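# Move yellow sponges between bench, counter and door tote

## Task

Look for a yellow sponge on the bench. If one is there, finish with one yellow sponge resting inside the tote near the door and the other yellow sponge resting on the counter. If the bench has none, move the sponge that sits on the counter into the tote. Anything placed in the tote must lie fully within its rim, with no part sticking out past the edge. The cartons stay on the bench. The robot must not tip over or be left leaning, or the task fails. Nothing counts as done if it stays in place only because the robot is still holding or propping it.

## Robot and tools

Robot: a Hello Robot Stretch 4 with one arm. It has an omni-wheel base, a lift that rides up a mast, an arm that telescopes straight forward, a three-joint wrist (yaw, pitch, roll) and a two-finger gripper. It stands about 1.6 m tall, and the base rim reaches at most 0.23 m from the base origin. Loose objects can now and then get a brief shove from outside.

Frames: the base frame sits on the floor under the base centre, with x ahead, y to the left and z up. hand_pose is reported in this frame for the point halfway between the fingers, 0.015 m back from the tips. With all wrist joints at 0, the hand axes line up with the base axes. The printed hand position may be slightly wrong. The odometry frame is where the base frame was when the scene began.

execute_actions(actions, cameras): actions is a list holding one action or nothing. An empty list only returns state and images. One action may contain base, joints, or both, plus optional pace and contact_limits; or it may contain only end_of_arm. Motions in one action start at the same moment and may finish at different times.
- base: exactly one key, each an offset from where the base last measured itself. translate_m drives straight, metres, -2 to 2, forward positive. strafe_m slides sideways, metres, -2 to 2, left positive. rotate_rad turns in place, radians, -3.2 to 3.2, counter-clockwise (left) positive.
- joints: an object of absolute targets by name. lift_m 0 to 1.2 m. arm_m 0 to 0.55 m extension. wrist_yaw_rad -1.134 to 4.276 (0 points ahead, positive turns left, 3.14 is folded back; past 3.4 the arm may block it). wrist_pitch_rad -1.117 to 4.259 (0 level, 1.57 points down). wrist_roll_rad -1.117 to 4.259 (0 keeps the fingers level with each other; positive turns clockwise as seen from behind). gripper_m 0 to 0.08, the finger gap in metres. Done tolerances: lift and arm ±0.004, yaw and roll ±0.02, pitch ±0.05, gripper ±0.002. Joint targets outside these ranges get clipped and the result notes it. Any other bad value or unknown key rejects the whole call, and nothing moves.
- pace: "slow", "default", "fast" or "max" (default if omitted). Base top speeds are 0.1/0.3/0.4/0.6 m/s and 1/2/3/4 rad/s. With the lift above 0.2 these drop, down to 0.3 m/s and 1 rad/s at lift 1.2.
- contact_limits: {"arm_m": value}, 0 (gentlest) to 0.75 (firmest), 0.5 by default; it sets how hard the arm may push before stopping.
- end_of_arm: "enable_torque" turns wrist or gripper motors that cut out back on, and they hold their current position.
A joint or base left out of an action may still be driving toward an earlier target without showing it. cameras: a list drawn from head_camera, head_left_camera, head_right_camera, wrist_camera, all; omitted or null means all, [] means none. Images come from the end of the call, in the order given on the pictures line. If a call reports a stop, later execute_actions, wait and finished_scene calls in the same reply are skipped.

wait(seconds): 0 to 10 s with no new command; returns the same things as an empty action. zoom_image(camera, region): region [x0, y0, x1, y1] in pixels from the top-left corner, no larger than 504 by 504, taken from that camera's most recent full image. finished_scene(scene): the integer number of the current scene; it ends the scene once the robot has held the last command, reports success, and cannot be reversed. Replying without any tool call ends everything.

Result lines: base_status and joint_status give how each motion ended. done means it reached its target (for the base: the wheels turned the full amount, slipping included). off_target means it stopped short and may still be pushing. contact_stop_at_<key> means it hit something; that part goes slack (a slack lift can sag, slack wheels can roll). limit_stop_at_<name> is a built-in limit; limit_stop_at_tilt means a lean beyond 6 degrees, making lift, arm and wheels slack and unresponsive until the lean eases; limit_stop_at_own_body means a joint nearly hit the robot, and you may move it back away. torque_fault means a wrist or gripper motor went limp and needs enable_torque. on_its_own lists what the call did not command; its "held at" value is the target held, not the position. lidar_m: 12 distances in metres from the base origin, 30-degree sectors, first straight ahead then counter-clockwise (4th left, 7th behind, 10th right); "-" means nothing seen or closer than 0.25 m. It spans about 0.15 m up to robot height, so table tops register; it may miss clear objects, thin legs and things behind. wrist_depth_mm: a 7 by 7 grid of depths, 100 to 2000 mm, from top left; the robot's own body appears. base_odometry counts wheel turns only; heading -3.142 to 3.142, left positive. If turned_by_wheels and turned_by_imu differ by more than about 0.1 rad, the base struck something or slipped, and heading error is roughly their difference. base_tilt in degrees, forward and right positive, with a fixed bias up to 1.5. motor_effort: percent of maximum, positive toward higher joint values, bracket shows peak; wheel efforts positive mean turning right. Effort at rest outside its usual band suggests a push or load.

Gripping: command a gap narrower than the object; the fingers stop just past contact. A held object leaves gripper_m above the command and gives off_target. If gripper effort stays beyond about 50 the motor cuts out and may drop things.

Cameras: head_camera looks forward and down from the mast top (turn the base to look around); head_left_camera and head_right_camera are steeper fisheyes that also show base and arm; wrist_camera looks along the fingers, tips near the bottom of the image.

Tips and cautions: to unfold at the start, send lift_m 0.4 with wrist_yaw_rad 0 together. Tilting the gripper up (pitch below -0.2) while rolled (roll below -0.4 or above 4) risks own-body stops. Avoid turning or driving with over 1 kg held and arm_m beyond 0.2, especially at fast speeds; avoid steady hard pushes or pulls, particularly with the gripper high. Avoid dropping, slamming or hard hits, and do not press the gripper into things with base or arm moves. Less robot motion time is better.

Each tool is called in YAML: its name, and indented under it one key for each argument.

## Session

execute_actions:
  actions: []

Scene clock: 0.00 s.
base_odometry: x=+0.000 y=+0.000 heading=+0.000 (m, m, rad; odometry frame)
turned_by_wheels: +0.000 (rad since the last result)
turned_by_imu: +0.000 (rad since the last result)
base_tilt: forward=+0.4 right=+0.3 (deg)
lidar_m: 0.69 0.66 0.72 1.03 2.37 1.07 0.75 0.73 0.78 2.01 1.95 1.31
base_status: not commanded
joint_positions: lift_m=+0.160 arm_m=-0.002 wrist_yaw_rad=+3.127 wrist_pitch_rad=+0.015 wrist_roll_rad=-0.001 gripper_m=+0.040
joint_status: not commanded
motor_effort: lift_m=+21 arm_m=-2 wrist_yaw_rad=+0 wrist_pitch_rad=-8 wrist_roll_rad=-1 gripper_m=+1 wheel_0=+0 wheel_1=+0 wheel_2=+1 (%)
hand_pose: x=-0.0424 y=+0.0905 z=+0.3347 quat_wxyz=(+0.007, -0.008, +0.000, +1.000) (m; base frame)
wrist_depth_mm: - 134 1138 1281 - - - / - 114 142 - - - - / - 121 156 - - - - / 139 138 1205 - - - - / 750 854 904 1042 1160 1808 1708 / 229 788 142 1025 140 1138 1008 / 224 - - 842 - - -
pictures: head_camera, head_left_camera, head_right_camera, wrist_camera
Images, in order (width x height): head_camera 420x560, head_left_camera 420x672, head_right_camera 420x672, wrist_camera 616x392.

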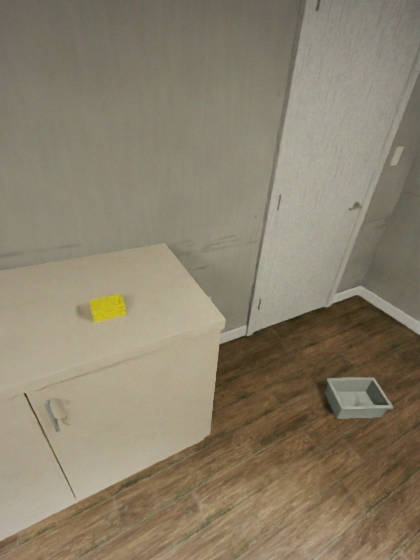

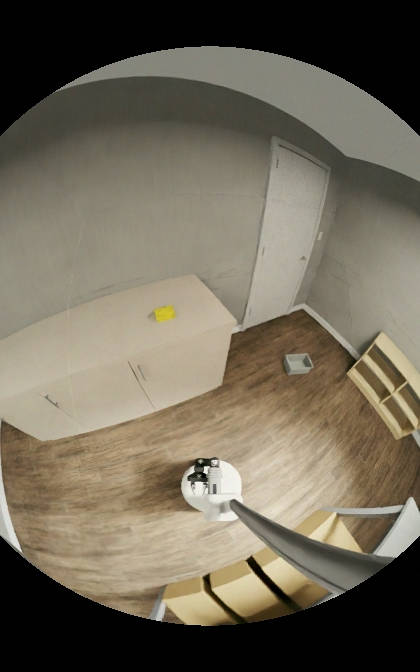

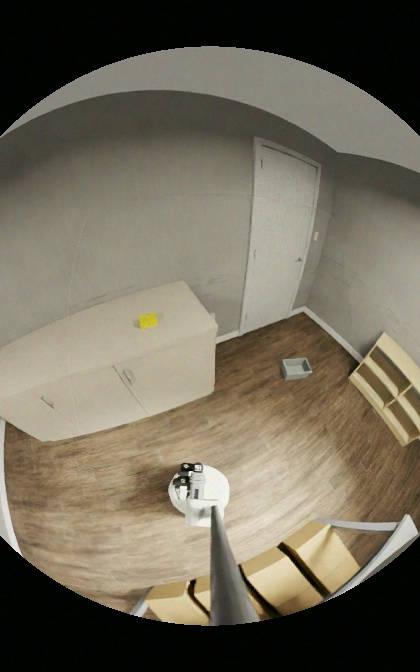

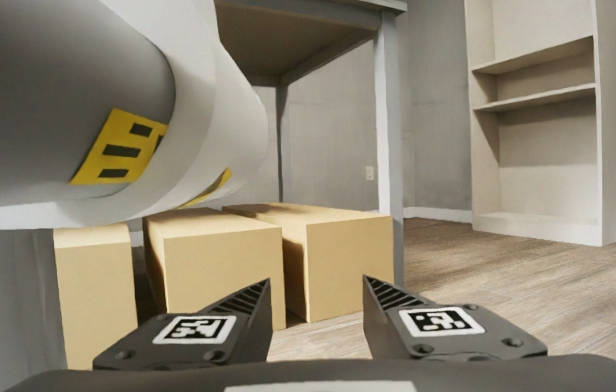

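execute_actions:
  actions:
    - {"base":{"rotate_rad":-2.7},"pace":"fast"}

Scene clock: 4.77 s.
base_odometry: x=+0.000 y=+0.000 heading=-2.700 (m, m, rad; odometry frame)
turned_by_wheels: -2.700 (rad since the last result)
turned_by_imu: -2.704 (rad since the last result)
base_tilt: forward=+0.4 right=+0.3 (deg)
lidar_m: 0.72 0.77 2.08 1.99 1.32 0.71 0.67 0.69 0.98 2.35 1.12 0.77
base_status: done
joint_positions: lift_m=+0.160 arm_m=-0.002 wrist_yaw_rad=+3.127 wrist_pitch_rad=+0.015 wrist_roll_rad=-0.001 gripper_m=+0.040
joint_status: not commanded
motor_effort: lift_m=+21(21) arm_m=-1(1) wrist_yaw_rad=+1(1) wrist_pitch_rad=-8(8) wrist_roll_rad=-1(1) gripper_m=+3(2) wheel_0=+0(6) wheel_1=-1(11) wheel_2=-1(7) (%)
hand_pose: x=-0.0423 y=+0.0905 z=+0.3347 quat_wxyz=(+0.007, -0.008, +0.000, +1.000) (m; base frame)
wrist_depth_mm: - 134 809 798 798 1430 1430 / - 114 143 809 820 1430 1430 / - 121 156 820 809 1430 1464 / 139 138 820 820 820 1464 1430 / 831 842 831 820 842 1397 1464 / 229 904 142 891 140 1042 1025 / 224 - - 842 - - -
pictures: head_camera, head_left_camera, head_right_camera, wrist_camera
Images, in order (width x height): head_camera 420x560, head_left_camera 420x672, head_right_camera 420x672, wrist_camera 616x392.

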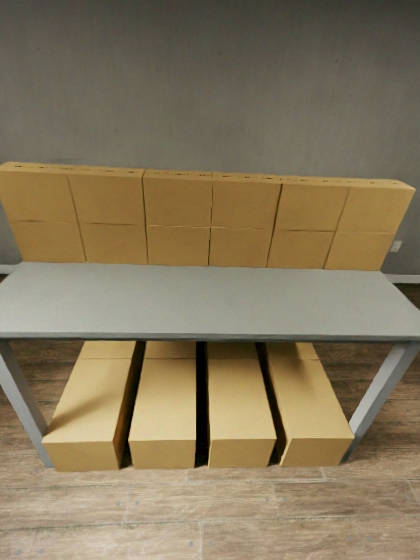

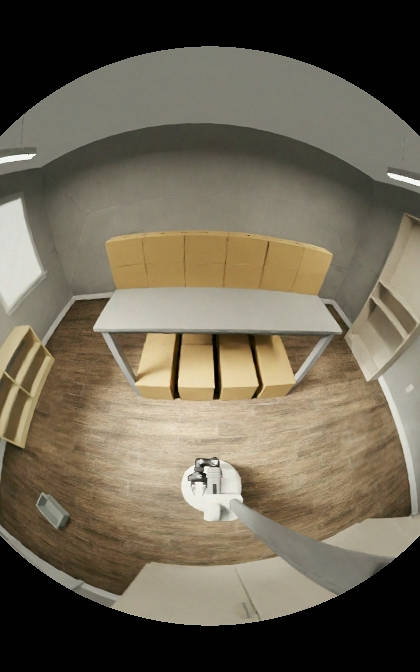

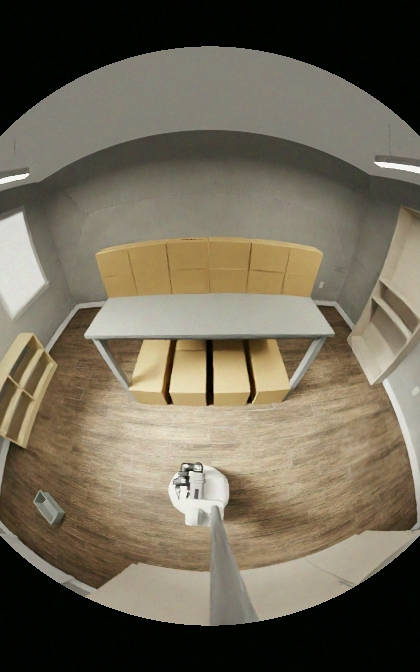

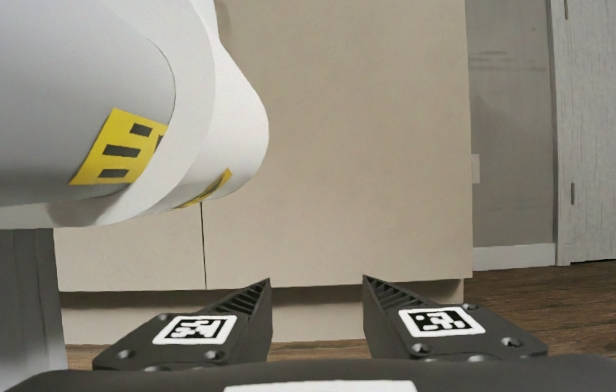

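execute_actions:
  actions:
    - {"base":{"strafe_m":1.15},"pace":"max"}
  cameras: ["head_left_camera"]

Scene clock: 13.57 s.
base_odometry: x=+0.491 y=-1.040 heading=-2.700 (m, m, rad; odometry frame)
turned_by_wheels: +0.000 (rad since the last result)
turned_by_imu: -0.002 (rad since the last result)
base_tilt: forward=+0.4 right=+0.3 (deg)
lidar_m: 1.62 1.25 0.87 0.81 1.24 0.53 0.59 1.02 1.00 2.55 1.04 0.84
base_status: done
joint_positions: lift_m=+0.160 arm_m=-0.002 wrist_yaw_rad=+3.127 wrist_pitch_rad=+0.015 wrist_roll_rad=-0.001 gripper_m=+0.040
joint_status: not commanded
motor_effort: lift_m=+21(21) arm_m=-2(2) wrist_yaw_rad=+0(1) wrist_pitch_rad=-8(8) wrist_roll_rad=-1(1) gripper_m=+2(2) wheel_0=+1(11) wheel_1=-1(14) wheel_2=+0(0) (%)
hand_pose: x=-0.0423 y=+0.0905 z=+0.3347 quat_wxyz=(+0.007, -0.008, +0.000, +1.000) (m; base frame)
wrist_depth_mm: - 134 1430 1430 1430 1499 1464 / - 114 142 1430 1430 1464 1499 / - 121 156 1430 1464 1499 1499 / 139 138 1499 1464 1499 1499 1537 / 1138 1464 1430 1464 1464 1499 1537 / 229 1182 142 854 140 1160 1008 / 224 - - 691 - - -
pictures: head_left_camera
Images, in order (width x height): head_left_camera 420x672.

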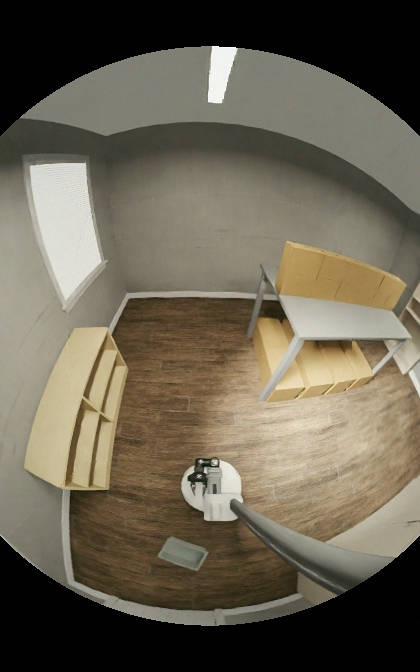

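execute_actions:
  actions:
    - {"base":{"translate_m":1.35},"joints":{"lift_m":0.9},"pace":"max"}
  cameras: ["head_right_camera"]

execute_actions:
  actions:
    - {"base":{"rotate_rad":-1.6},"pace":"fast"}

Scene clock: 21.03 s.
base_odometry: x=-0.729 y=-1.617 heading=-2.700 (m, m, rad; odometry frame)
turned_by_wheels: +0.000 (rad since the last result)
turned_by_imu: -0.006 (rad since the last result)
base_tilt: forward=+0.4 right=+0.3 (deg)
lidar_m: 1.02 1.05 1.30 1.24 0.92 1.21 1.85 0.59 0.42 0.37 0.39 1.07
base_status: done
joint_positions: lift_m=+0.900 arm_m=-0.002 wrist_yaw_rad=+3.127 wrist_pitch_rad=+0.015 wrist_roll_rad=-0.001 gripper_m=+0.040
joint_status: all done
motor_effort: lift_m=+25(31) arm_m=-2(1) wrist_yaw_rad=+1(0) wrist_pitch_rad=-8(8) wrist_roll_rad=-1(1) gripper_m=+2(1) wheel_0=+0(11) wheel_1=+0(9) wheel_2=+1(15) (%)
hand_pose: x=-0.0423 y=+0.0905 z=+1.0747 quat_wxyz=(+0.007, -0.008, +0.000, +1.000) (m; base frame)
wrist_depth_mm: - 134 - - - - 1618 / - 114 142 - - - 1618 / - 121 156 - - - 1661 / 139 138 - - - - 1661 / - - - - - - 1661 / 229 - 142 - 140 1618 1366 / 224 - - - - - -
pictures: head_right_camera
Images, in order (width x height): head_right_camera 420x672.

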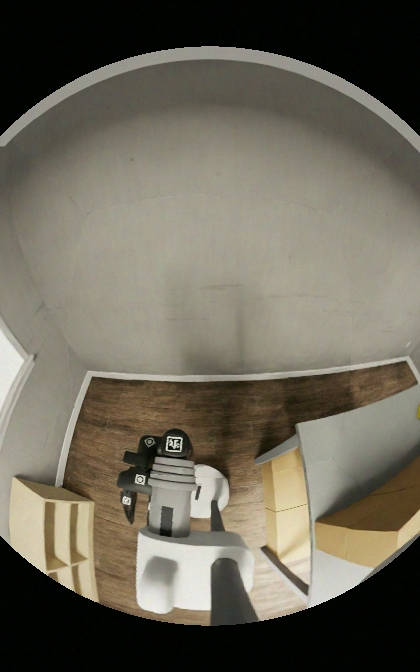

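Scene clock: 23.17 s.
base_odometry: x=-0.729 y=-1.617 heading=+1.983 (m, m, rad; odometry frame)
turned_by_wheels: -1.600 (rad since the last result)
turned_by_imu: -1.602 (rad since the last result)
base_tilt: forward=+0.4 right=+0.3 (deg)
lidar_m: 0.38 0.41 1.10 1.02 1.04 1.33 1.25 0.93 1.15 1.84 0.63 0.42
base_status: done
joint_positions: lift_m=+0.900 arm_m=-0.002 wrist_yaw_rad=+3.127 wrist_pitch_rad=+0.015 wrist_roll_rad=-0.001 gripper_m=+0.040
joint_status: not commanded
motor_effort: lift_m=+25(25) arm_m=-1(2) wrist_yaw_rad=+1(0) wrist_pitch_rad=-8(7) wrist_roll_rad=-1(1) gripper_m=+1(2) wheel_0=+0(1) wheel_1=-1(8) wheel_2=+0(5) (%)
hand_pose: x=-0.0423 y=+0.0905 z=+1.0747 quat_wxyz=(+0.007, -0.008, +0.000, +1.000) (m; base frame)
wrist_depth_mm: - 135 1366 1397 1366 1430 1229 / - 114 143 1397 1397 1430 1255 / - 121 156 1397 1430 1430 1308 / 139 138 1366 1397 1430 1397 1281 / 1366 1366 1366 1397 1430 1464 1281 / 229 1366 142 1464 140 1464 1336 / 224 - - 1397 - - -
pictures: head_camera, head_left_camera, head_right_camera, wrist_camera
Images, in order (width x height): head_camera 420x560, head_left_camera 420x672, head_right_camera 420x672, wrist_camera 616x392.

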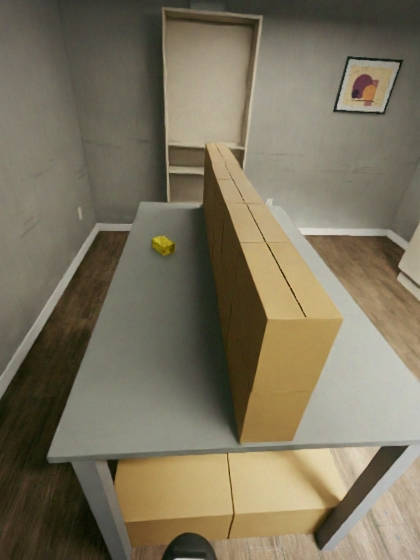

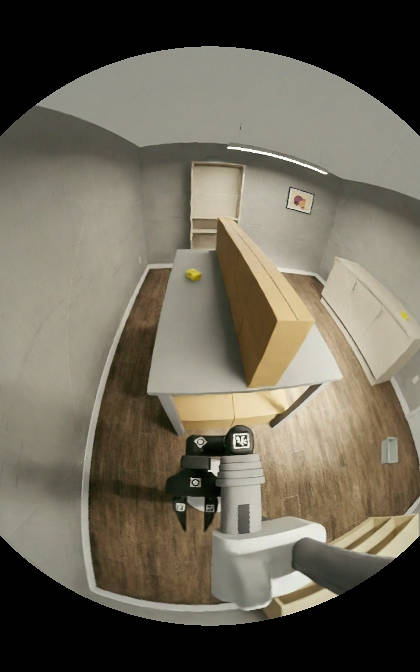

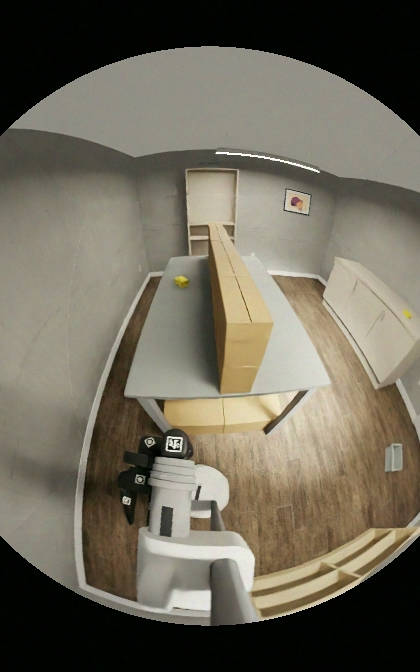

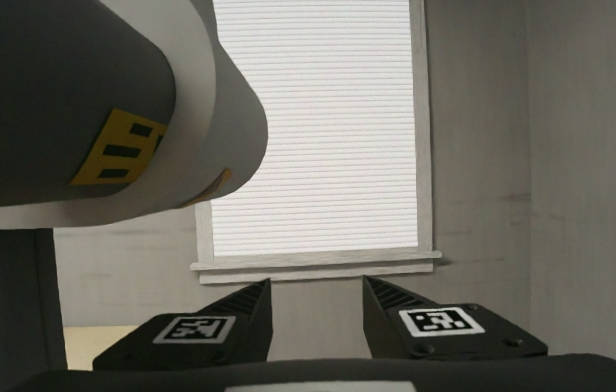

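execute_actions:
  actions:
    - {"base":{"strafe_m":0.65},"joints":{"wrist_pitch_rad":1.57,"gripper_m":0.08},"pace":"max"}
  cameras: ["head_right_camera"]

execute_actions:
  actions:
    - {"base":{"translate_m":1.3},"joints":{"wrist_yaw_rad":0,"lift_m":1.15},"pace":"max"}
  cameras: ["head_right_camera"]

Scene clock: 35.80 s.
base_odometry: x=-1.325 y=-1.877 heading=+1.983 (m, m, rad; odometry frame)
turned_by_wheels: +0.000 (rad since the last result)
turned_by_imu: -0.001 (rad since the last result)
base_tilt: forward=+0.4 right=+0.3 (deg)
lidar_m: 1.22 0.60 0.39 0.36 0.39 0.51 1.19 1.32 1.31 2.50 0.54 0.50
base_status: done
joint_positions: lift_m=+0.900 arm_m=-0.002 wrist_yaw_rad=+3.127 wrist_pitch_rad=+1.570 wrist_roll_rad=-0.001 gripper_m=+0.080
joint_status: all done
motor_effort: lift_m=+25(25) arm_m=-2(2) wrist_yaw_rad=+1(1) wrist_pitch_rad=-1(4) wrist_roll_rad=-1(1) gripper_m=+3(3) wheel_0=+0(9) wheel_1=-2(9) wheel_2=+0(1) (%)
hand_pose: x=+0.1702 y=+0.0874 z=+0.8652 quat_wxyz=(+0.005, -0.707, +0.005, +0.707) (m; base frame)
wrist_depth_mm: 1025 732 991 991 976 615 439 / 1008 1025 788 788 991 640 452 / 1008 1025 788 798 1008 661 462 / 1025 1008 820 809 1025 691 477 / 1025 1025 1025 1025 1025 715 492 / 1042 1008 157 1025 1025 129 480 / - - 151 1042 1025 - -
pictures: head_right_camera
Images, in order (width x height): head_right_camera 420x672.

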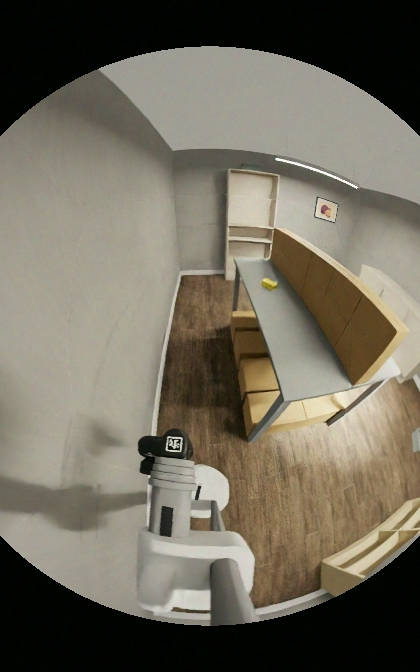

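Scene clock: 40.63 s.
base_odometry: x=-1.846 y=-0.686 heading=+1.983 (m, m, rad; odometry frame)
turned_by_wheels: +0.000 (rad since the last result)
turned_by_imu: -0.006 (rad since the last result)
base_tilt: forward=+0.4 right=+0.3 (deg)
lidar_m: 1.86 0.74 0.50 0.47 0.48 0.63 1.48 0.44 0.29 0.28 0.27 0.38
base_status: done
joint_positions: lift_m=+1.150 arm_m=-0.002 wrist_yaw_rad=+0.000 wrist_pitch_rad=+1.570 wrist_roll_rad=-0.001 gripper_m=+0.080
joint_status: all done
motor_effort: lift_m=+25(30) arm_m=-2(2) wrist_yaw_rad=+0(6) wrist_pitch_rad=-1(2) wrist_roll_rad=-1(1) gripper_m=+4(5) wheel_0=+1(5) wheel_1=-1(3) wheel_2=+2(11) (%)
hand_pose: x=+0.1692 y=-0.0874 z=+1.1153 quat_wxyz=(+0.707, +0.000, +0.707, +0.000) (m; base frame)
wrist_depth_mm: 866 1229 1255 1229 1229 355 342 / 866 1255 1255 1255 991 976 345 / 842 1205 1255 1255 991 991 343 / 831 1160 1281 1255 1255 1008 349 / 820 1182 1060 1042 991 976 349 / 788 1008 157 1078 1078 129 351 / - - 152 1281 1098 - -
pictures: head_right_camera
Images, in order (width x height): head_right_camera 420x672.

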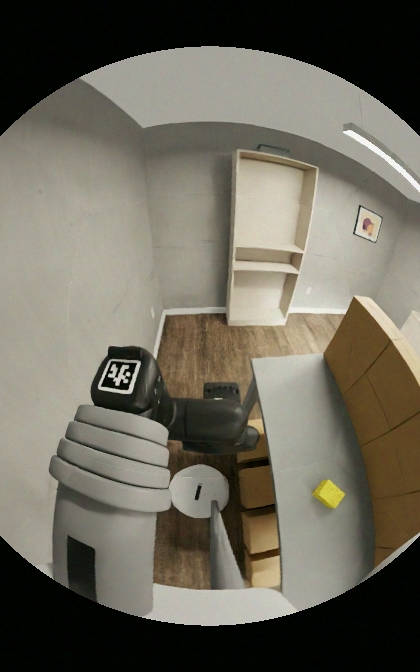

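execute_actions:
  actions:
    - {"base":{"rotate_rad":-1.49}}
  cameras: []

execute_actions:
  actions:
    - {"joints":{"arm_m":0.2},"pace":"fast"}

Scene clock: 47.97 s.
base_odometry: x=-1.846 y=-0.686 heading=+0.494 (m, m, rad; odometry frame)
turned_by_wheels: -1.490 (rad since the last result)
turned_by_imu: -1.493 (rad since the last result)
base_tilt: forward=+0.4 right=+0.3 (deg)
lidar_m: 0.27 0.30 0.41 1.87 0.69 0.50 0.48 0.50 0.69 1.95 0.38 0.29
base_status: done
joint_positions: lift_m=+1.150 arm_m=-0.002 wrist_yaw_rad=+0.000 wrist_pitch_rad=+1.570 wrist_roll_rad=-0.001 gripper_m=+0.080
joint_status: not commanded
motor_effort: lift_m=+25(25) arm_m=-2(1) wrist_yaw_rad=+0(0) wrist_pitch_rad=-1(1) wrist_roll_rad=-1(1) gripper_m=+4(3) wheel_0=+3(9) wheel_1=+0(4) wheel_2=+1(7) (%)
hand_pose: x=+0.1692 y=-0.0874 z=+1.1153 quat_wxyz=(+0.707, +0.000, +0.707, +0.000) (m; base frame)
wrist_depth_mm: 347 349 347 343 342 342 338 / 351 351 349 347 345 345 343 / 854 1008 991 976 991 976 976 / 1308 1308 1255 1255 1255 1255 1255 / 1281 1281 1078 1060 1255 1255 1255 / 1281 1281 157 1060 1308 129 1255 / - - 152 1308 1281 - -
pictures: none
No camera images: the call's "cameras" was empty. Leave "cameras" out to get every camera's image.

Scene clock: 49.40 s.
base_odometry: x=-1.846 y=-0.686 heading=+0.494 (m, m, rad; odometry frame)
turned_by_wheels: +0.000 (rad since the last result)
turned_by_imu: +0.000 (rad since the last result)
base_tilt: forward=+0.4 right=+0.3 (deg)
lidar_m: 0.26 0.27 0.40 1.87 0.69 0.49 0.48 0.49 0.69 1.96 0.39 0.25
base_status: not commanded
joint_positions: lift_m=+1.150 arm_m=+0.199 wrist_yaw_rad=+0.000 wrist_pitch_rad=+1.570 wrist_roll_rad=-0.001 gripper_m=+0.080
joint_status: all done
motor_effort: lift_m=+25(25) arm_m=+4(5) wrist_yaw_rad=+0(1) wrist_pitch_rad=+0(2) wrist_roll_rad=-1(1) gripper_m=+3(5) wheel_0=+3(3) wheel_1=+0(0) wheel_2=+1(1) (%)
hand_pose: x=+0.3703 y=-0.0874 z=+1.1153 quat_wxyz=(+0.707, +0.000, +0.707, +0.000) (m; base frame)
wrist_depth_mm: 347 343 345 345 343 340 340 / 349 349 347 345 343 342 343 / 351 347 304 304 345 345 345 / 353 351 351 349 349 349 347 / 355 353 357 351 351 349 349 / 357 355 157 357 351 129 351 / - - 152 1060 1308 - -
pictures: head_camera, head_left_camera, head_right_camera, wrist_camera
Images, in order (width x height): head_camera 420x560, head_left_camera 420x672, head_right_camera 420x672, wrist_camera 616x392.

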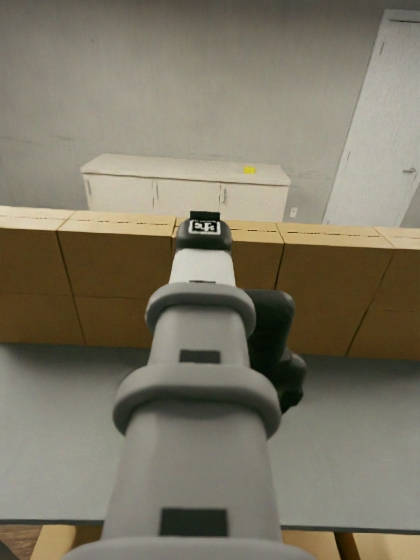

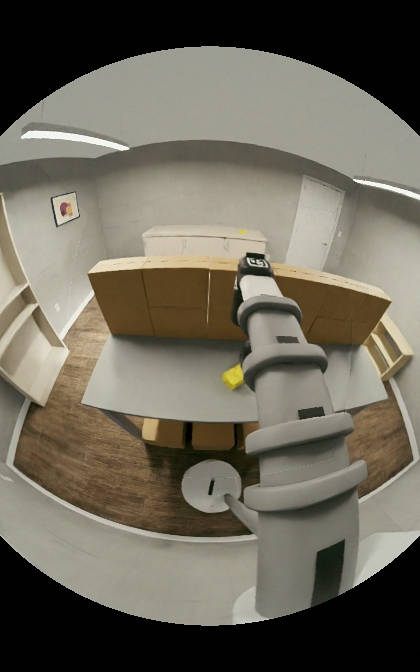

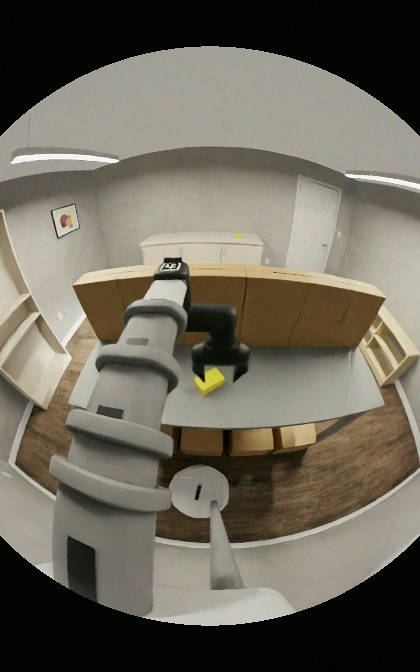

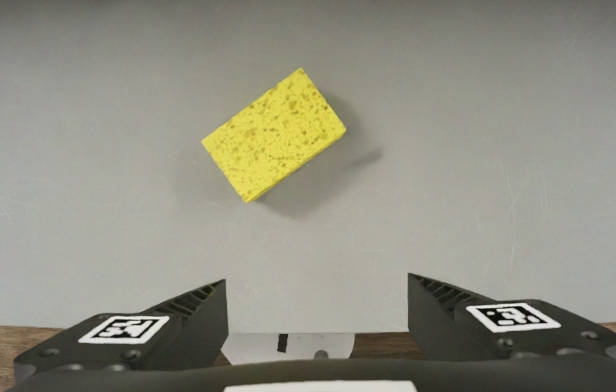

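execute_actions:
  actions:
    - {"base":{"strafe_m":0.032},"joints":{"arm_m":0.28,"wrist_roll_rad":0.94,"lift_m":1.04}}
  cameras: ["wrist_camera","head_right_camera","head_left_camera"]

Scene clock: 61.20 s.
base_odometry: x=-1.861 y=-0.658 heading=+0.494 (m, m, rad; odometry frame)
turned_by_wheels: +0.000 (rad since the last result)
turned_by_imu: -0.001 (rad since the last result)
base_tilt: forward=+0.4 right=+0.3 (deg)
lidar_m: 0.26 0.29 0.39 1.83 0.68 0.50 0.48 0.49 0.68 1.93 0.38 0.28
base_status: done
joint_positions: lift_m=+1.040 arm_m=+0.279 wrist_yaw_rad=+0.000 wrist_pitch_rad=+1.570 wrist_roll_rad=+0.940 gripper_m=+0.080
joint_status: all done
motor_effort: lift_m=+16(22) arm_m=+4(9) wrist_yaw_rad=+0(0) wrist_pitch_rad=+0(1) wrist_roll_rad=+1(10) gripper_m=+4(3) wheel_0=+3(7) wheel_1=-2(8) wheel_2=+0(3) (%)
hand_pose: x=+0.4503 y=-0.0874 z=+1.0060 quat_wxyz=(+0.631, +0.320, +0.630, -0.320) (m; base frame)
wrist_depth_mm: 229 237 236 235 234 233 231 / 240 239 237 236 236 235 234 / 242 240 239 238 238 236 235 / 245 242 241 195 239 237 237 / 245 245 243 196 240 240 239 / 248 246 157 198 199 129 - / - - 152 200 244 - -
pictures: head_left_camera, head_right_camera, wrist_camera
Images, in order (width x height): head_left_camera 420x672, head_right_camera 420x672, wrist_camera 616x392.

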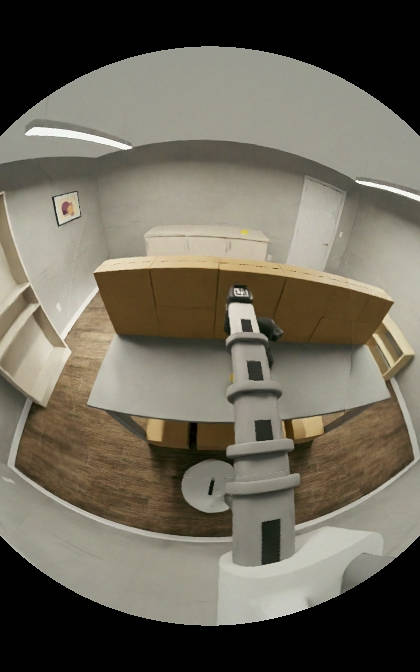

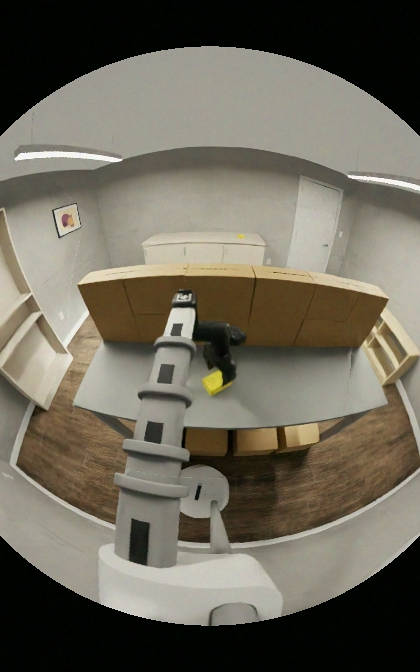

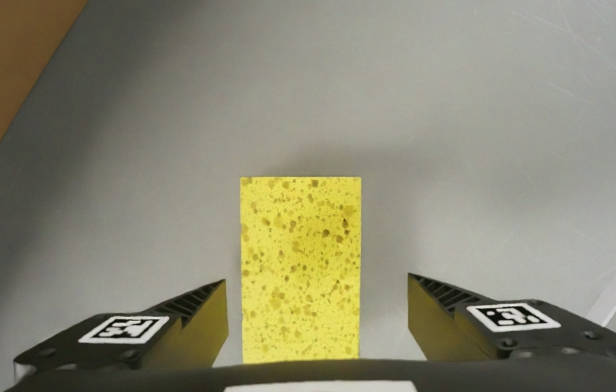

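execute_actions:
  actions:
    - {"joints":{"arm_m":0.292,"lift_m":1.025}}
  cameras: []

execute_actions:
  actions:
    - {"joints":{"lift_m":0.98}}
  cameras: ["wrist_camera"]

Scene clock: 67.83 s.
base_odometry: x=-1.861 y=-0.658 heading=+0.494 (m, m, rad; odometry frame)
turned_by_wheels: +0.000 (rad since the last result)
turned_by_imu: -0.001 (rad since the last result)
base_tilt: forward=+0.4 right=+0.3 (deg)
lidar_m: 0.26 0.31 0.42 1.84 0.70 0.50 0.47 0.48 0.69 1.93 0.38 0.29
base_status: not commanded
joint_positions: lift_m=+1.025 arm_m=+0.291 wrist_yaw_rad=+0.000 wrist_pitch_rad=+1.570 wrist_roll_rad=+0.940 gripper_m=+0.080
joint_status: all done
motor_effort: lift_m=+16(17) arm_m=+5(5) wrist_yaw_rad=+0(0) wrist_pitch_rad=-1(1) wrist_roll_rad=+0(0) gripper_m=+4(4) wheel_0=+3(3) wheel_1=-2(3) wheel_2=+0(0) (%)
hand_pose: x=+0.4622 y=-0.0874 z=+0.9910 quat_wxyz=(+0.631, +0.320, +0.630, -0.320) (m; base frame)
wrist_depth_mm: 216 222 221 222 220 219 217 / 224 224 224 222 221 219 219 / 226 225 224 224 224 222 220 / 228 227 227 181 224 223 223 / 231 228 228 181 224 225 224 / 233 230 157 182 182 129 - / - - 151 183 206 - -
pictures: none
No camera images: the call's "cameras" was empty. Leave "cameras" out to get every camera's image.

Scene clock: 68.90 s.
base_odometry: x=-1.861 y=-0.658 heading=+0.494 (m, m, rad; odometry frame)
turned_by_wheels: +0.000 (rad since the last result)
turned_by_imu: +0.000 (rad since the last result)
base_tilt: forward=+0.4 right=+0.3 (deg)
lidar_m: 0.26 0.29 0.40 1.84 0.70 0.50 0.48 0.51 0.70 1.92 0.38 0.29
base_status: not commanded
joint_positions: lift_m=+0.980 arm_m=+0.291 wrist_yaw_rad=+0.000 wrist_pitch_rad=+1.570 wrist_roll_rad=+0.940 gripper_m=+0.080
joint_status: all done
motor_effort: lift_m=+16(14) arm_m=+5(5) wrist_yaw_rad=+0(0) wrist_pitch_rad=-1(0) wrist_roll_rad=+0(0) gripper_m=+4(3) wheel_0=+3(3) wheel_1=-3(3) wheel_2=+0(0) (%)
hand_pose: x=+0.4622 y=-0.0874 z=+0.9460 quat_wxyz=(+0.631, +0.320, +0.630, -0.320) (m; base frame)
wrist_depth_mm: 179 178 177 177 175 175 - / 179 179 178 178 177 175 175 / 181 181 179 179 178 177 176 / 183 182 181 142 178 178 177 / 184 183 182 136 136 180 179 / 186 184 138 137 137 129 - / - - 138 138 138 - -
pictures: wrist_camera
Images, in order (width x height): wrist_camera 616x392.

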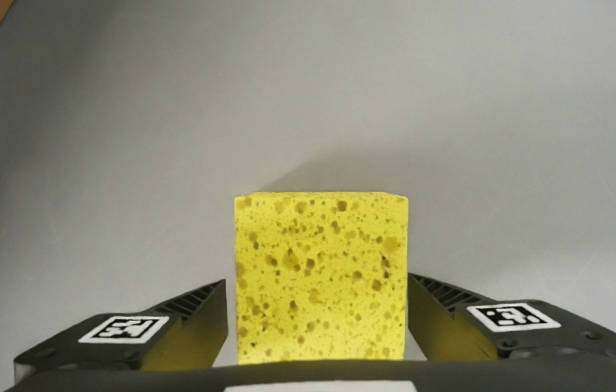

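execute_actions:
  actions:
    - {"joints":{"lift_m":0.967}}
  cameras: []

execute_actions:
  actions:
    - {"joints":{"gripper_m":0.045}}
  cameras: []

execute_actions:
  actions:
    - {"joints":{"lift_m":1.03}}
  cameras: ["wrist_camera","head_right_camera"]

Scene clock: 79.67 s.
base_odometry: x=-1.861 y=-0.658 heading=+0.494 (m, m, rad; odometry frame)
turned_by_wheels: +0.000 (rad since the last result)
turned_by_imu: -0.001 (rad since the last result)
base_tilt: forward=+0.4 right=+0.3 (deg)
lidar_m: 0.26 0.30 0.41 1.85 0.69 0.50 0.46 0.48 0.67 1.94 0.41 0.29
base_status: not commanded
joint_positions: lift_m=+0.967 arm_m=+0.291 wrist_yaw_rad=+0.000 wrist_pitch_rad=+1.570 wrist_roll_rad=+0.940 gripper_m=+0.080
joint_status: all done
motor_effort: lift_m=+16(15) arm_m=+5(5) wrist_yaw_rad=+0(0) wrist_pitch_rad=-1(0) wrist_roll_rad=+0(0) gripper_m=+4(4) wheel_0=+3(3) wheel_1=-3(3) wheel_2=+0(0) (%)
hand_pose: x=+0.4622 y=-0.0874 z=+0.9330 quat_wxyz=(+0.631, +0.320, +0.630, -0.320) (m; base frame)
wrist_depth_mm: 166 165 164 163 163 162 - / 167 166 166 165 164 163 163 / 168 167 167 166 165 164 163 / 170 169 167 142 166 165 164 / 170 170 169 123 123 167 166 / 172 171 125 124 124 129 - / - - 125 125 124 - -
pictures: none
No camera images: the call's "cameras" was empty. Leave "cameras" out to get every camera's image.

Scene clock: 80.67 s.
base_odometry: x=-1.861 y=-0.658 heading=+0.494 (m, m, rad; odometry frame)
turned_by_wheels: +0.000 (rad since the last result)
turned_by_imu: +0.000 (rad since the last result)
base_tilt: forward=+0.4 right=+0.3 (deg)
lidar_m: 0.26 0.29 0.41 1.84 0.70 0.50 0.46 0.48 0.67 1.94 0.40 0.27
base_status: not commanded
joint_positions: lift_m=+0.967 arm_m=+0.291 wrist_yaw_rad=+0.000 wrist_pitch_rad=+1.570 wrist_roll_rad=+0.940 gripper_m=+0.060
joint_status: gripper_m off_target (ended at +0.060, target +0.045)
on_its_own: gripper_m is held at +0.055, not at your +0.045, by its contact guard: the fingers met something
motor_effort: lift_m=+16(16) arm_m=+4(5) wrist_yaw_rad=+1(0) wrist_pitch_rad=-1(0) wrist_roll_rad=+0(0) gripper_m=-36(35) wheel_0=+3(3) wheel_1=-3(3) wheel_2=+0(0) (%)
hand_pose: x=+0.4622 y=-0.0874 z=+0.9330 quat_wxyz=(+0.631, +0.320, +0.630, -0.320) (m; base frame)
wrist_depth_mm: 166 165 164 163 163 162 - / 167 167 166 165 164 163 163 / 168 168 167 166 165 164 163 / 169 169 168 147 166 165 165 / 171 170 169 123 123 167 167 / 172 171 125 124 123 167 - / 174 - 125 125 124 - -
pictures: none
No camera images: the call's "cameras" was empty. Leave "cameras" out to get every camera's image.

Scene clock: 81.87 s.
base_odometry: x=-1.861 y=-0.658 heading=+0.494 (m, m, rad; odometry frame)
turned_by_wheels: +0.000 (rad since the last result)
turned_by_imu: +0.000 (rad since the last result)
base_tilt: forward=+0.4 right=+0.3 (deg)
lidar_m: 0.28 0.29 0.42 1.82 0.69 0.50 0.48 0.49 0.70 1.95 0.40 0.28
base_status: not commanded
joint_positions: lift_m=+1.030 arm_m=+0.291 wrist_yaw_rad=+0.000 wrist_pitch_rad=+1.570 wrist_roll_rad=+0.940 gripper_m=+0.060
joint_status: all done
on_its_own: gripper_m is held at +0.055, not at your +0.045, by its contact guard: the fingers met something
motor_effort: lift_m=+26(27) arm_m=+4(5) wrist_yaw_rad=+0(1) wrist_pitch_rad=-1(1) wrist_roll_rad=+0(0) gripper_m=-35(35) wheel_0=+3(3) wheel_1=-2(2) wheel_2=+0(0) (%)
hand_pose: x=+0.4623 y=-0.0874 z=+0.9951 quat_wxyz=(+0.631, +0.320, +0.630, -0.320) (m; base frame)
wrist_depth_mm: 216 227 225 225 224 222 222 / 229 229 227 226 224 224 223 / 231 230 229 229 227 226 224 / 233 231 230 147 228 227 226 / 235 234 231 123 123 229 227 / 236 235 124 124 123 229 230 / 238 - 125 124 124 - -
pictures: head_right_camera, wrist_camera
Images, in order (width x height): head_right_camera 420x672, wrist_camera 616x392.

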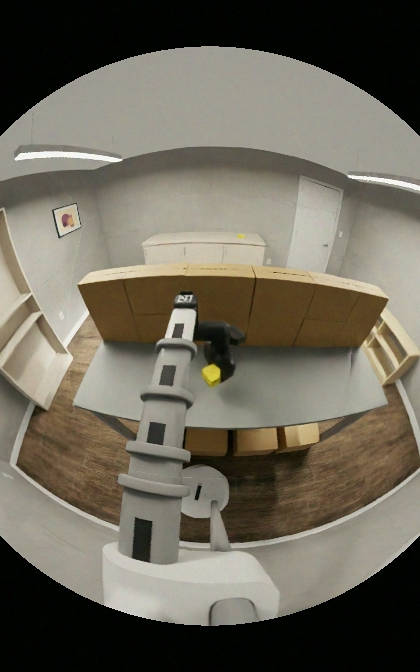

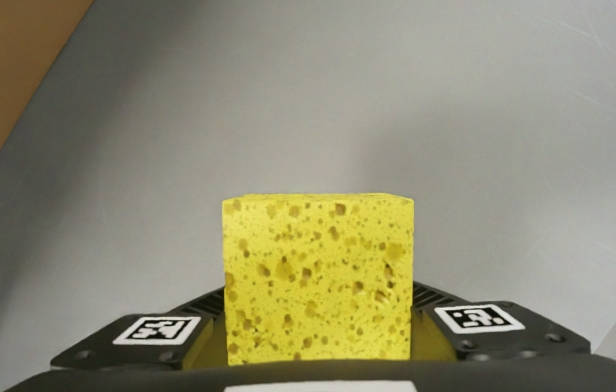

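execute_actions:
  actions:
    - {"base":{"translate_m":-0.07},"joints":{"arm_m":0.1},"pace":"fast"}
  cameras: []

execute_actions:
  actions:
    - {"base":{"strafe_m":-1.55},"joints":{"wrist_roll_rad":1.57},"pace":"max"}
  cameras: ["head_camera","head_right_camera"]

Scene clock: 91.07 s.
base_odometry: x=-1.923 y=-0.691 heading=+0.494 (m, m, rad; odometry frame)
turned_by_wheels: +0.000 (rad since the last result)
turned_by_imu: -0.001 (rad since the last result)
base_tilt: forward=+0.3 right=+0.3 (deg)
lidar_m: 0.34 0.36 0.51 1.60 0.59 0.43 0.40 0.41 0.59 1.65 0.51 0.37
base_status: done
joint_positions: lift_m=+1.030 arm_m=+0.101 wrist_yaw_rad=+0.000 wrist_pitch_rad=+1.570 wrist_roll_rad=+0.940 gripper_m=+0.060
joint_status: all done
on_its_own: gripper_m is held at +0.055, not at your +0.045, by its contact guard: the fingers met something
motor_effort: lift_m=+26(26) arm_m=-4(7) wrist_yaw_rad=+1(1) wrist_pitch_rad=-2(1) wrist_roll_rad=-2(0) gripper_m=-36(35) wheel_0=-1(2) wheel_1=+1(4) wheel_2=-1(8) (%)
hand_pose: x=+0.2717 y=-0.0874 z=+0.9951 quat_wxyz=(+0.631, +0.320, +0.630, -0.320) (m; base frame)
wrist_depth_mm: 229 227 227 226 1118 1118 1078 / 229 229 227 866 1118 1118 1118 / 231 232 230 1138 1138 1118 1118 / 233 234 232 146 1138 1138 1138 / 236 235 247 123 123 1138 1078 / 238 236 125 124 124 809 960 / 238 - 125 124 124 - -
pictures: none
No camera images: the call's "cameras" was empty. Leave "cameras" out to get every camera's image.

Scene clock: 96.80 s.
base_odometry: x=-1.188 y=-2.056 heading=+0.494 (m, m, rad; odometry frame)
turned_by_wheels: +0.000 (rad since the last result)
turned_by_imu: +0.001 (rad since the last result)
base_tilt: forward=+0.4 right=+0.4 (deg)
lidar_m: 2.42 0.82 0.67 1.42 0.60 0.44 0.41 0.41 0.61 1.02 1.11 1.12
base_status: done
joint_positions: lift_m=+1.030 arm_m=+0.101 wrist_yaw_rad=+0.000 wrist_pitch_rad=+1.570 wrist_roll_rad=+1.570 gripper_m=+0.060
joint_status: all done
on_its_own: gripper_m is held at +0.055, not at your +0.045, by its contact guard: the fingers met something
motor_effort: lift_m=+26(26) arm_m=-4(4) wrist_yaw_rad=+0(1) wrist_pitch_rad=-1(1) wrist_roll_rad=+0(3) gripper_m=-34(35) wheel_0=-2(15) wheel_1=+2(9) wheel_2=+0(2) (%)
hand_pose: x=+0.2718 y=-0.0874 z=+0.9952 quat_wxyz=(+0.500, +0.500, +0.500, -0.500) (m; base frame)
wrist_depth_mm: 1118 1138 1138 1118 1098 1098 1025 / 1160 1118 1118 1118 1118 1118 1008 / 1160 1138 1138 1118 1138 1118 1042 / 1138 1160 1138 147 931 931 976 / 1160 1138 1160 123 123 931 1042 / 1205 1160 125 124 123 931 1025 / 1182 - 125 125 124 - -
pictures: head_camera, head_right_camera
Images, in order (width x height): head_camera 420x560, head_right_camera 420x672.

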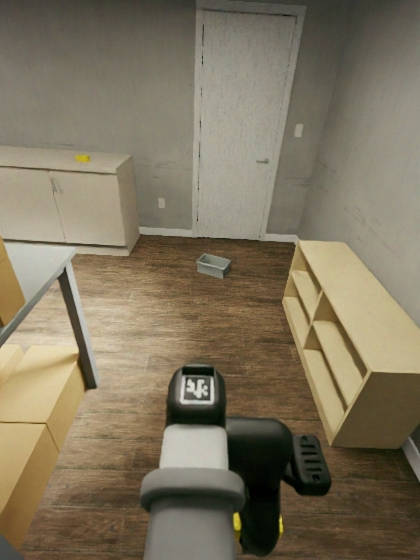

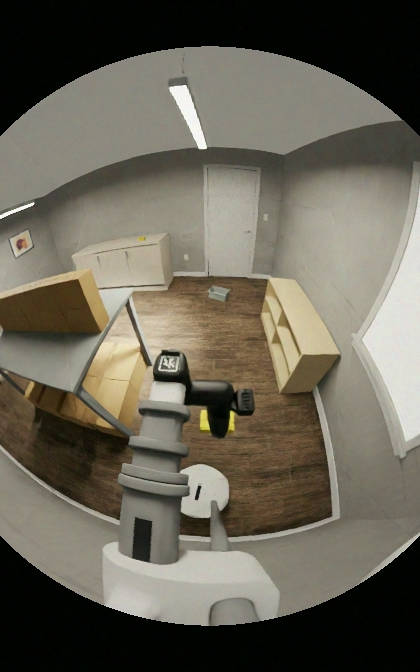

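execute_actions:
  actions:
    - {"base":{"translate_m":2.0},"joints":{"lift_m":0.4,"arm_m":0.3},"pace":"max"}

Scene clock: 106.63 s.
base_odometry: x=+0.573 y=-1.109 heading=+0.494 (m, m, rad; odometry frame)
turned_by_wheels: +0.000 (rad since the last result)
turned_by_imu: -0.009 (rad since the last result)
base_tilt: forward=+0.4 right=+0.3 (deg)
lidar_m: 0.49 1.10 1.06 3.45 1.07 0.95 2.40 1.04 0.74 0.69 1.15 0.49
base_status: done
joint_positions: lift_m=+0.400 arm_m=+0.299 wrist_yaw_rad=+0.000 wrist_pitch_rad=+1.570 wrist_roll_rad=+1.570 gripper_m=+0.060
joint_status: all done
on_its_own: gripper_m is held at +0.055, not at your +0.045, by its contact guard: the fingers met something
motor_effort: lift_m=+17(23) arm_m=+4(6) wrist_yaw_rad=+0(2) wrist_pitch_rad=+0(2) wrist_roll_rad=+0(1) gripper_m=-35(35) wheel_0=+1(7) wheel_1=-1(5) wheel_2=+0(12) (%)
hand_pose: x=+0.4703 y=-0.0874 z=+0.3659 quat_wxyz=(+0.500, +0.500, +0.500, -0.500) (m; base frame)
wrist_depth_mm: 508 508 504 500 496 500 492 / 512 508 418 504 504 500 492 / 517 517 512 508 504 504 504 / 521 521 512 147 508 508 469 / 530 500 517 123 123 517 449 / 535 424 124 124 123 517 399 / 530 - 125 124 124 - -
pictures: head_camera, head_left_camera, head_right_camera, wrist_camera
Images, in order (width x height): head_camera 420x560, head_left_camera 420x672, head_right_camera 420x672, wrist_camera 616x392.

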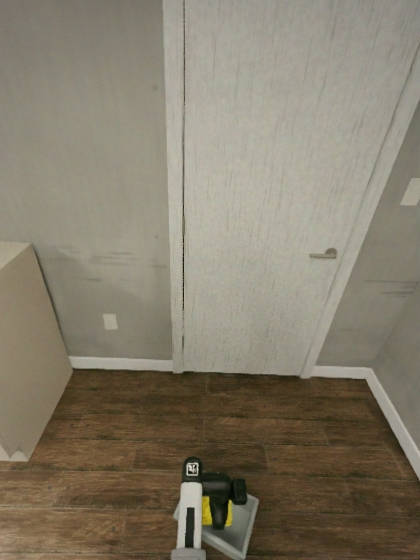

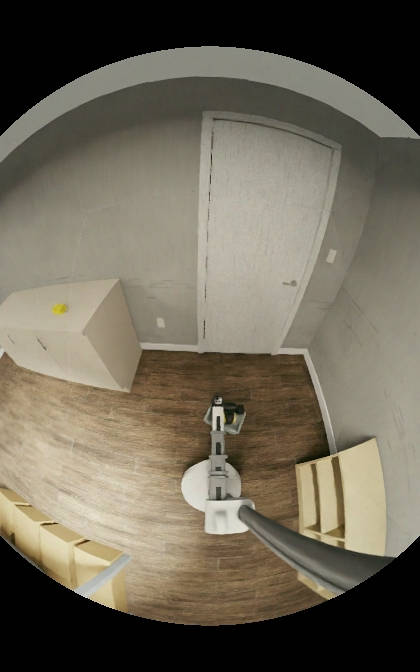

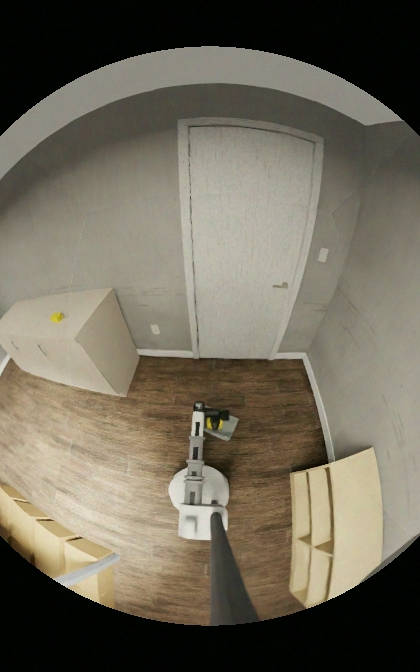

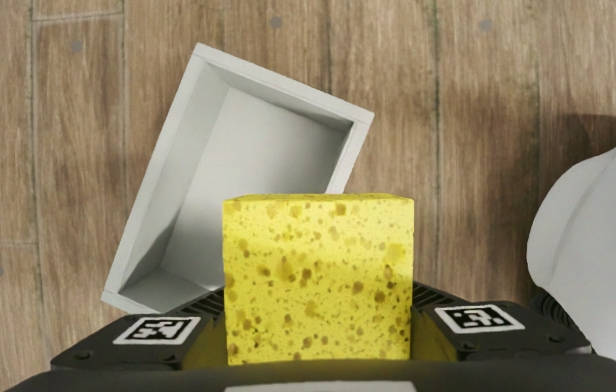

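execute_actions:
  actions:
    - {"base":{"strafe_m":-0.02},"joints":{"lift_m":0.25,"arm_m":0.382,"wrist_roll_rad":0.35},"pace":"fast"}
  cameras: ["wrist_camera","head_camera"]

Scene clock: 113.57 s.
base_odometry: x=+0.582 y=-1.126 heading=+0.494 (m, m, rad; odometry frame)
turned_by_wheels: +0.000 (rad since the last result)
turned_by_imu: -0.001 (rad since the last result)
base_tilt: forward=+0.4 right=+0.3 (deg)
lidar_m: 0.44 1.15 1.05 3.48 1.05 0.97 2.43 1.00 0.71 0.67 1.13 0.44
base_status: done
joint_positions: lift_m=+0.250 arm_m=+0.381 wrist_yaw_rad=+0.000 wrist_pitch_rad=+1.570 wrist_roll_rad=+0.350 gripper_m=+0.060
joint_status: all done
on_its_own: gripper_m is held at +0.055, not at your +0.045, by its contact guard: the fingers met something
motor_effort: lift_m=+17(16) arm_m=+4(2) wrist_yaw_rad=+0(1) wrist_pitch_rad=+0(1) wrist_roll_rad=-3(12) gripper_m=-34(35) wheel_0=-2(9) wheel_1=+1(9) wheel_2=+0(3) (%)
hand_pose: x=+0.5523 y=-0.0874 z=+0.2159 quat_wxyz=(+0.697, +0.123, +0.696, -0.123) (m; base frame)
wrist_depth_mm: 364 362 357 353 355 355 351 / 362 362 359 357 355 353 355 / 366 266 359 357 327 257 359 / 368 272 362 146 357 298 357 / 370 273 364 123 123 293 362 / 375 256 125 124 124 249 364 / 375 - 125 124 124 - -
pictures: head_camera, wrist_camera
Images, in order (width x height): head_camera 420x560, wrist_camera 616x392.

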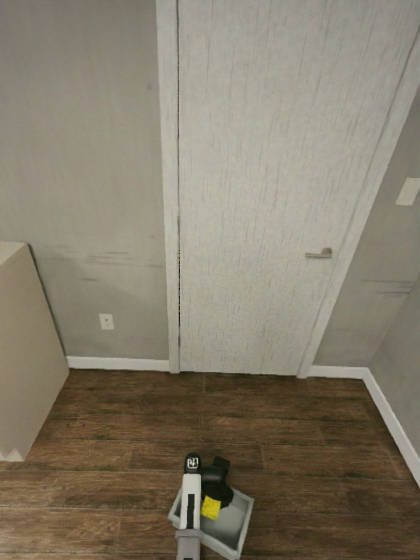

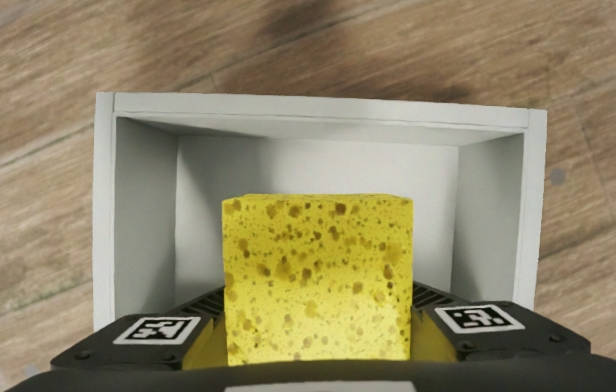

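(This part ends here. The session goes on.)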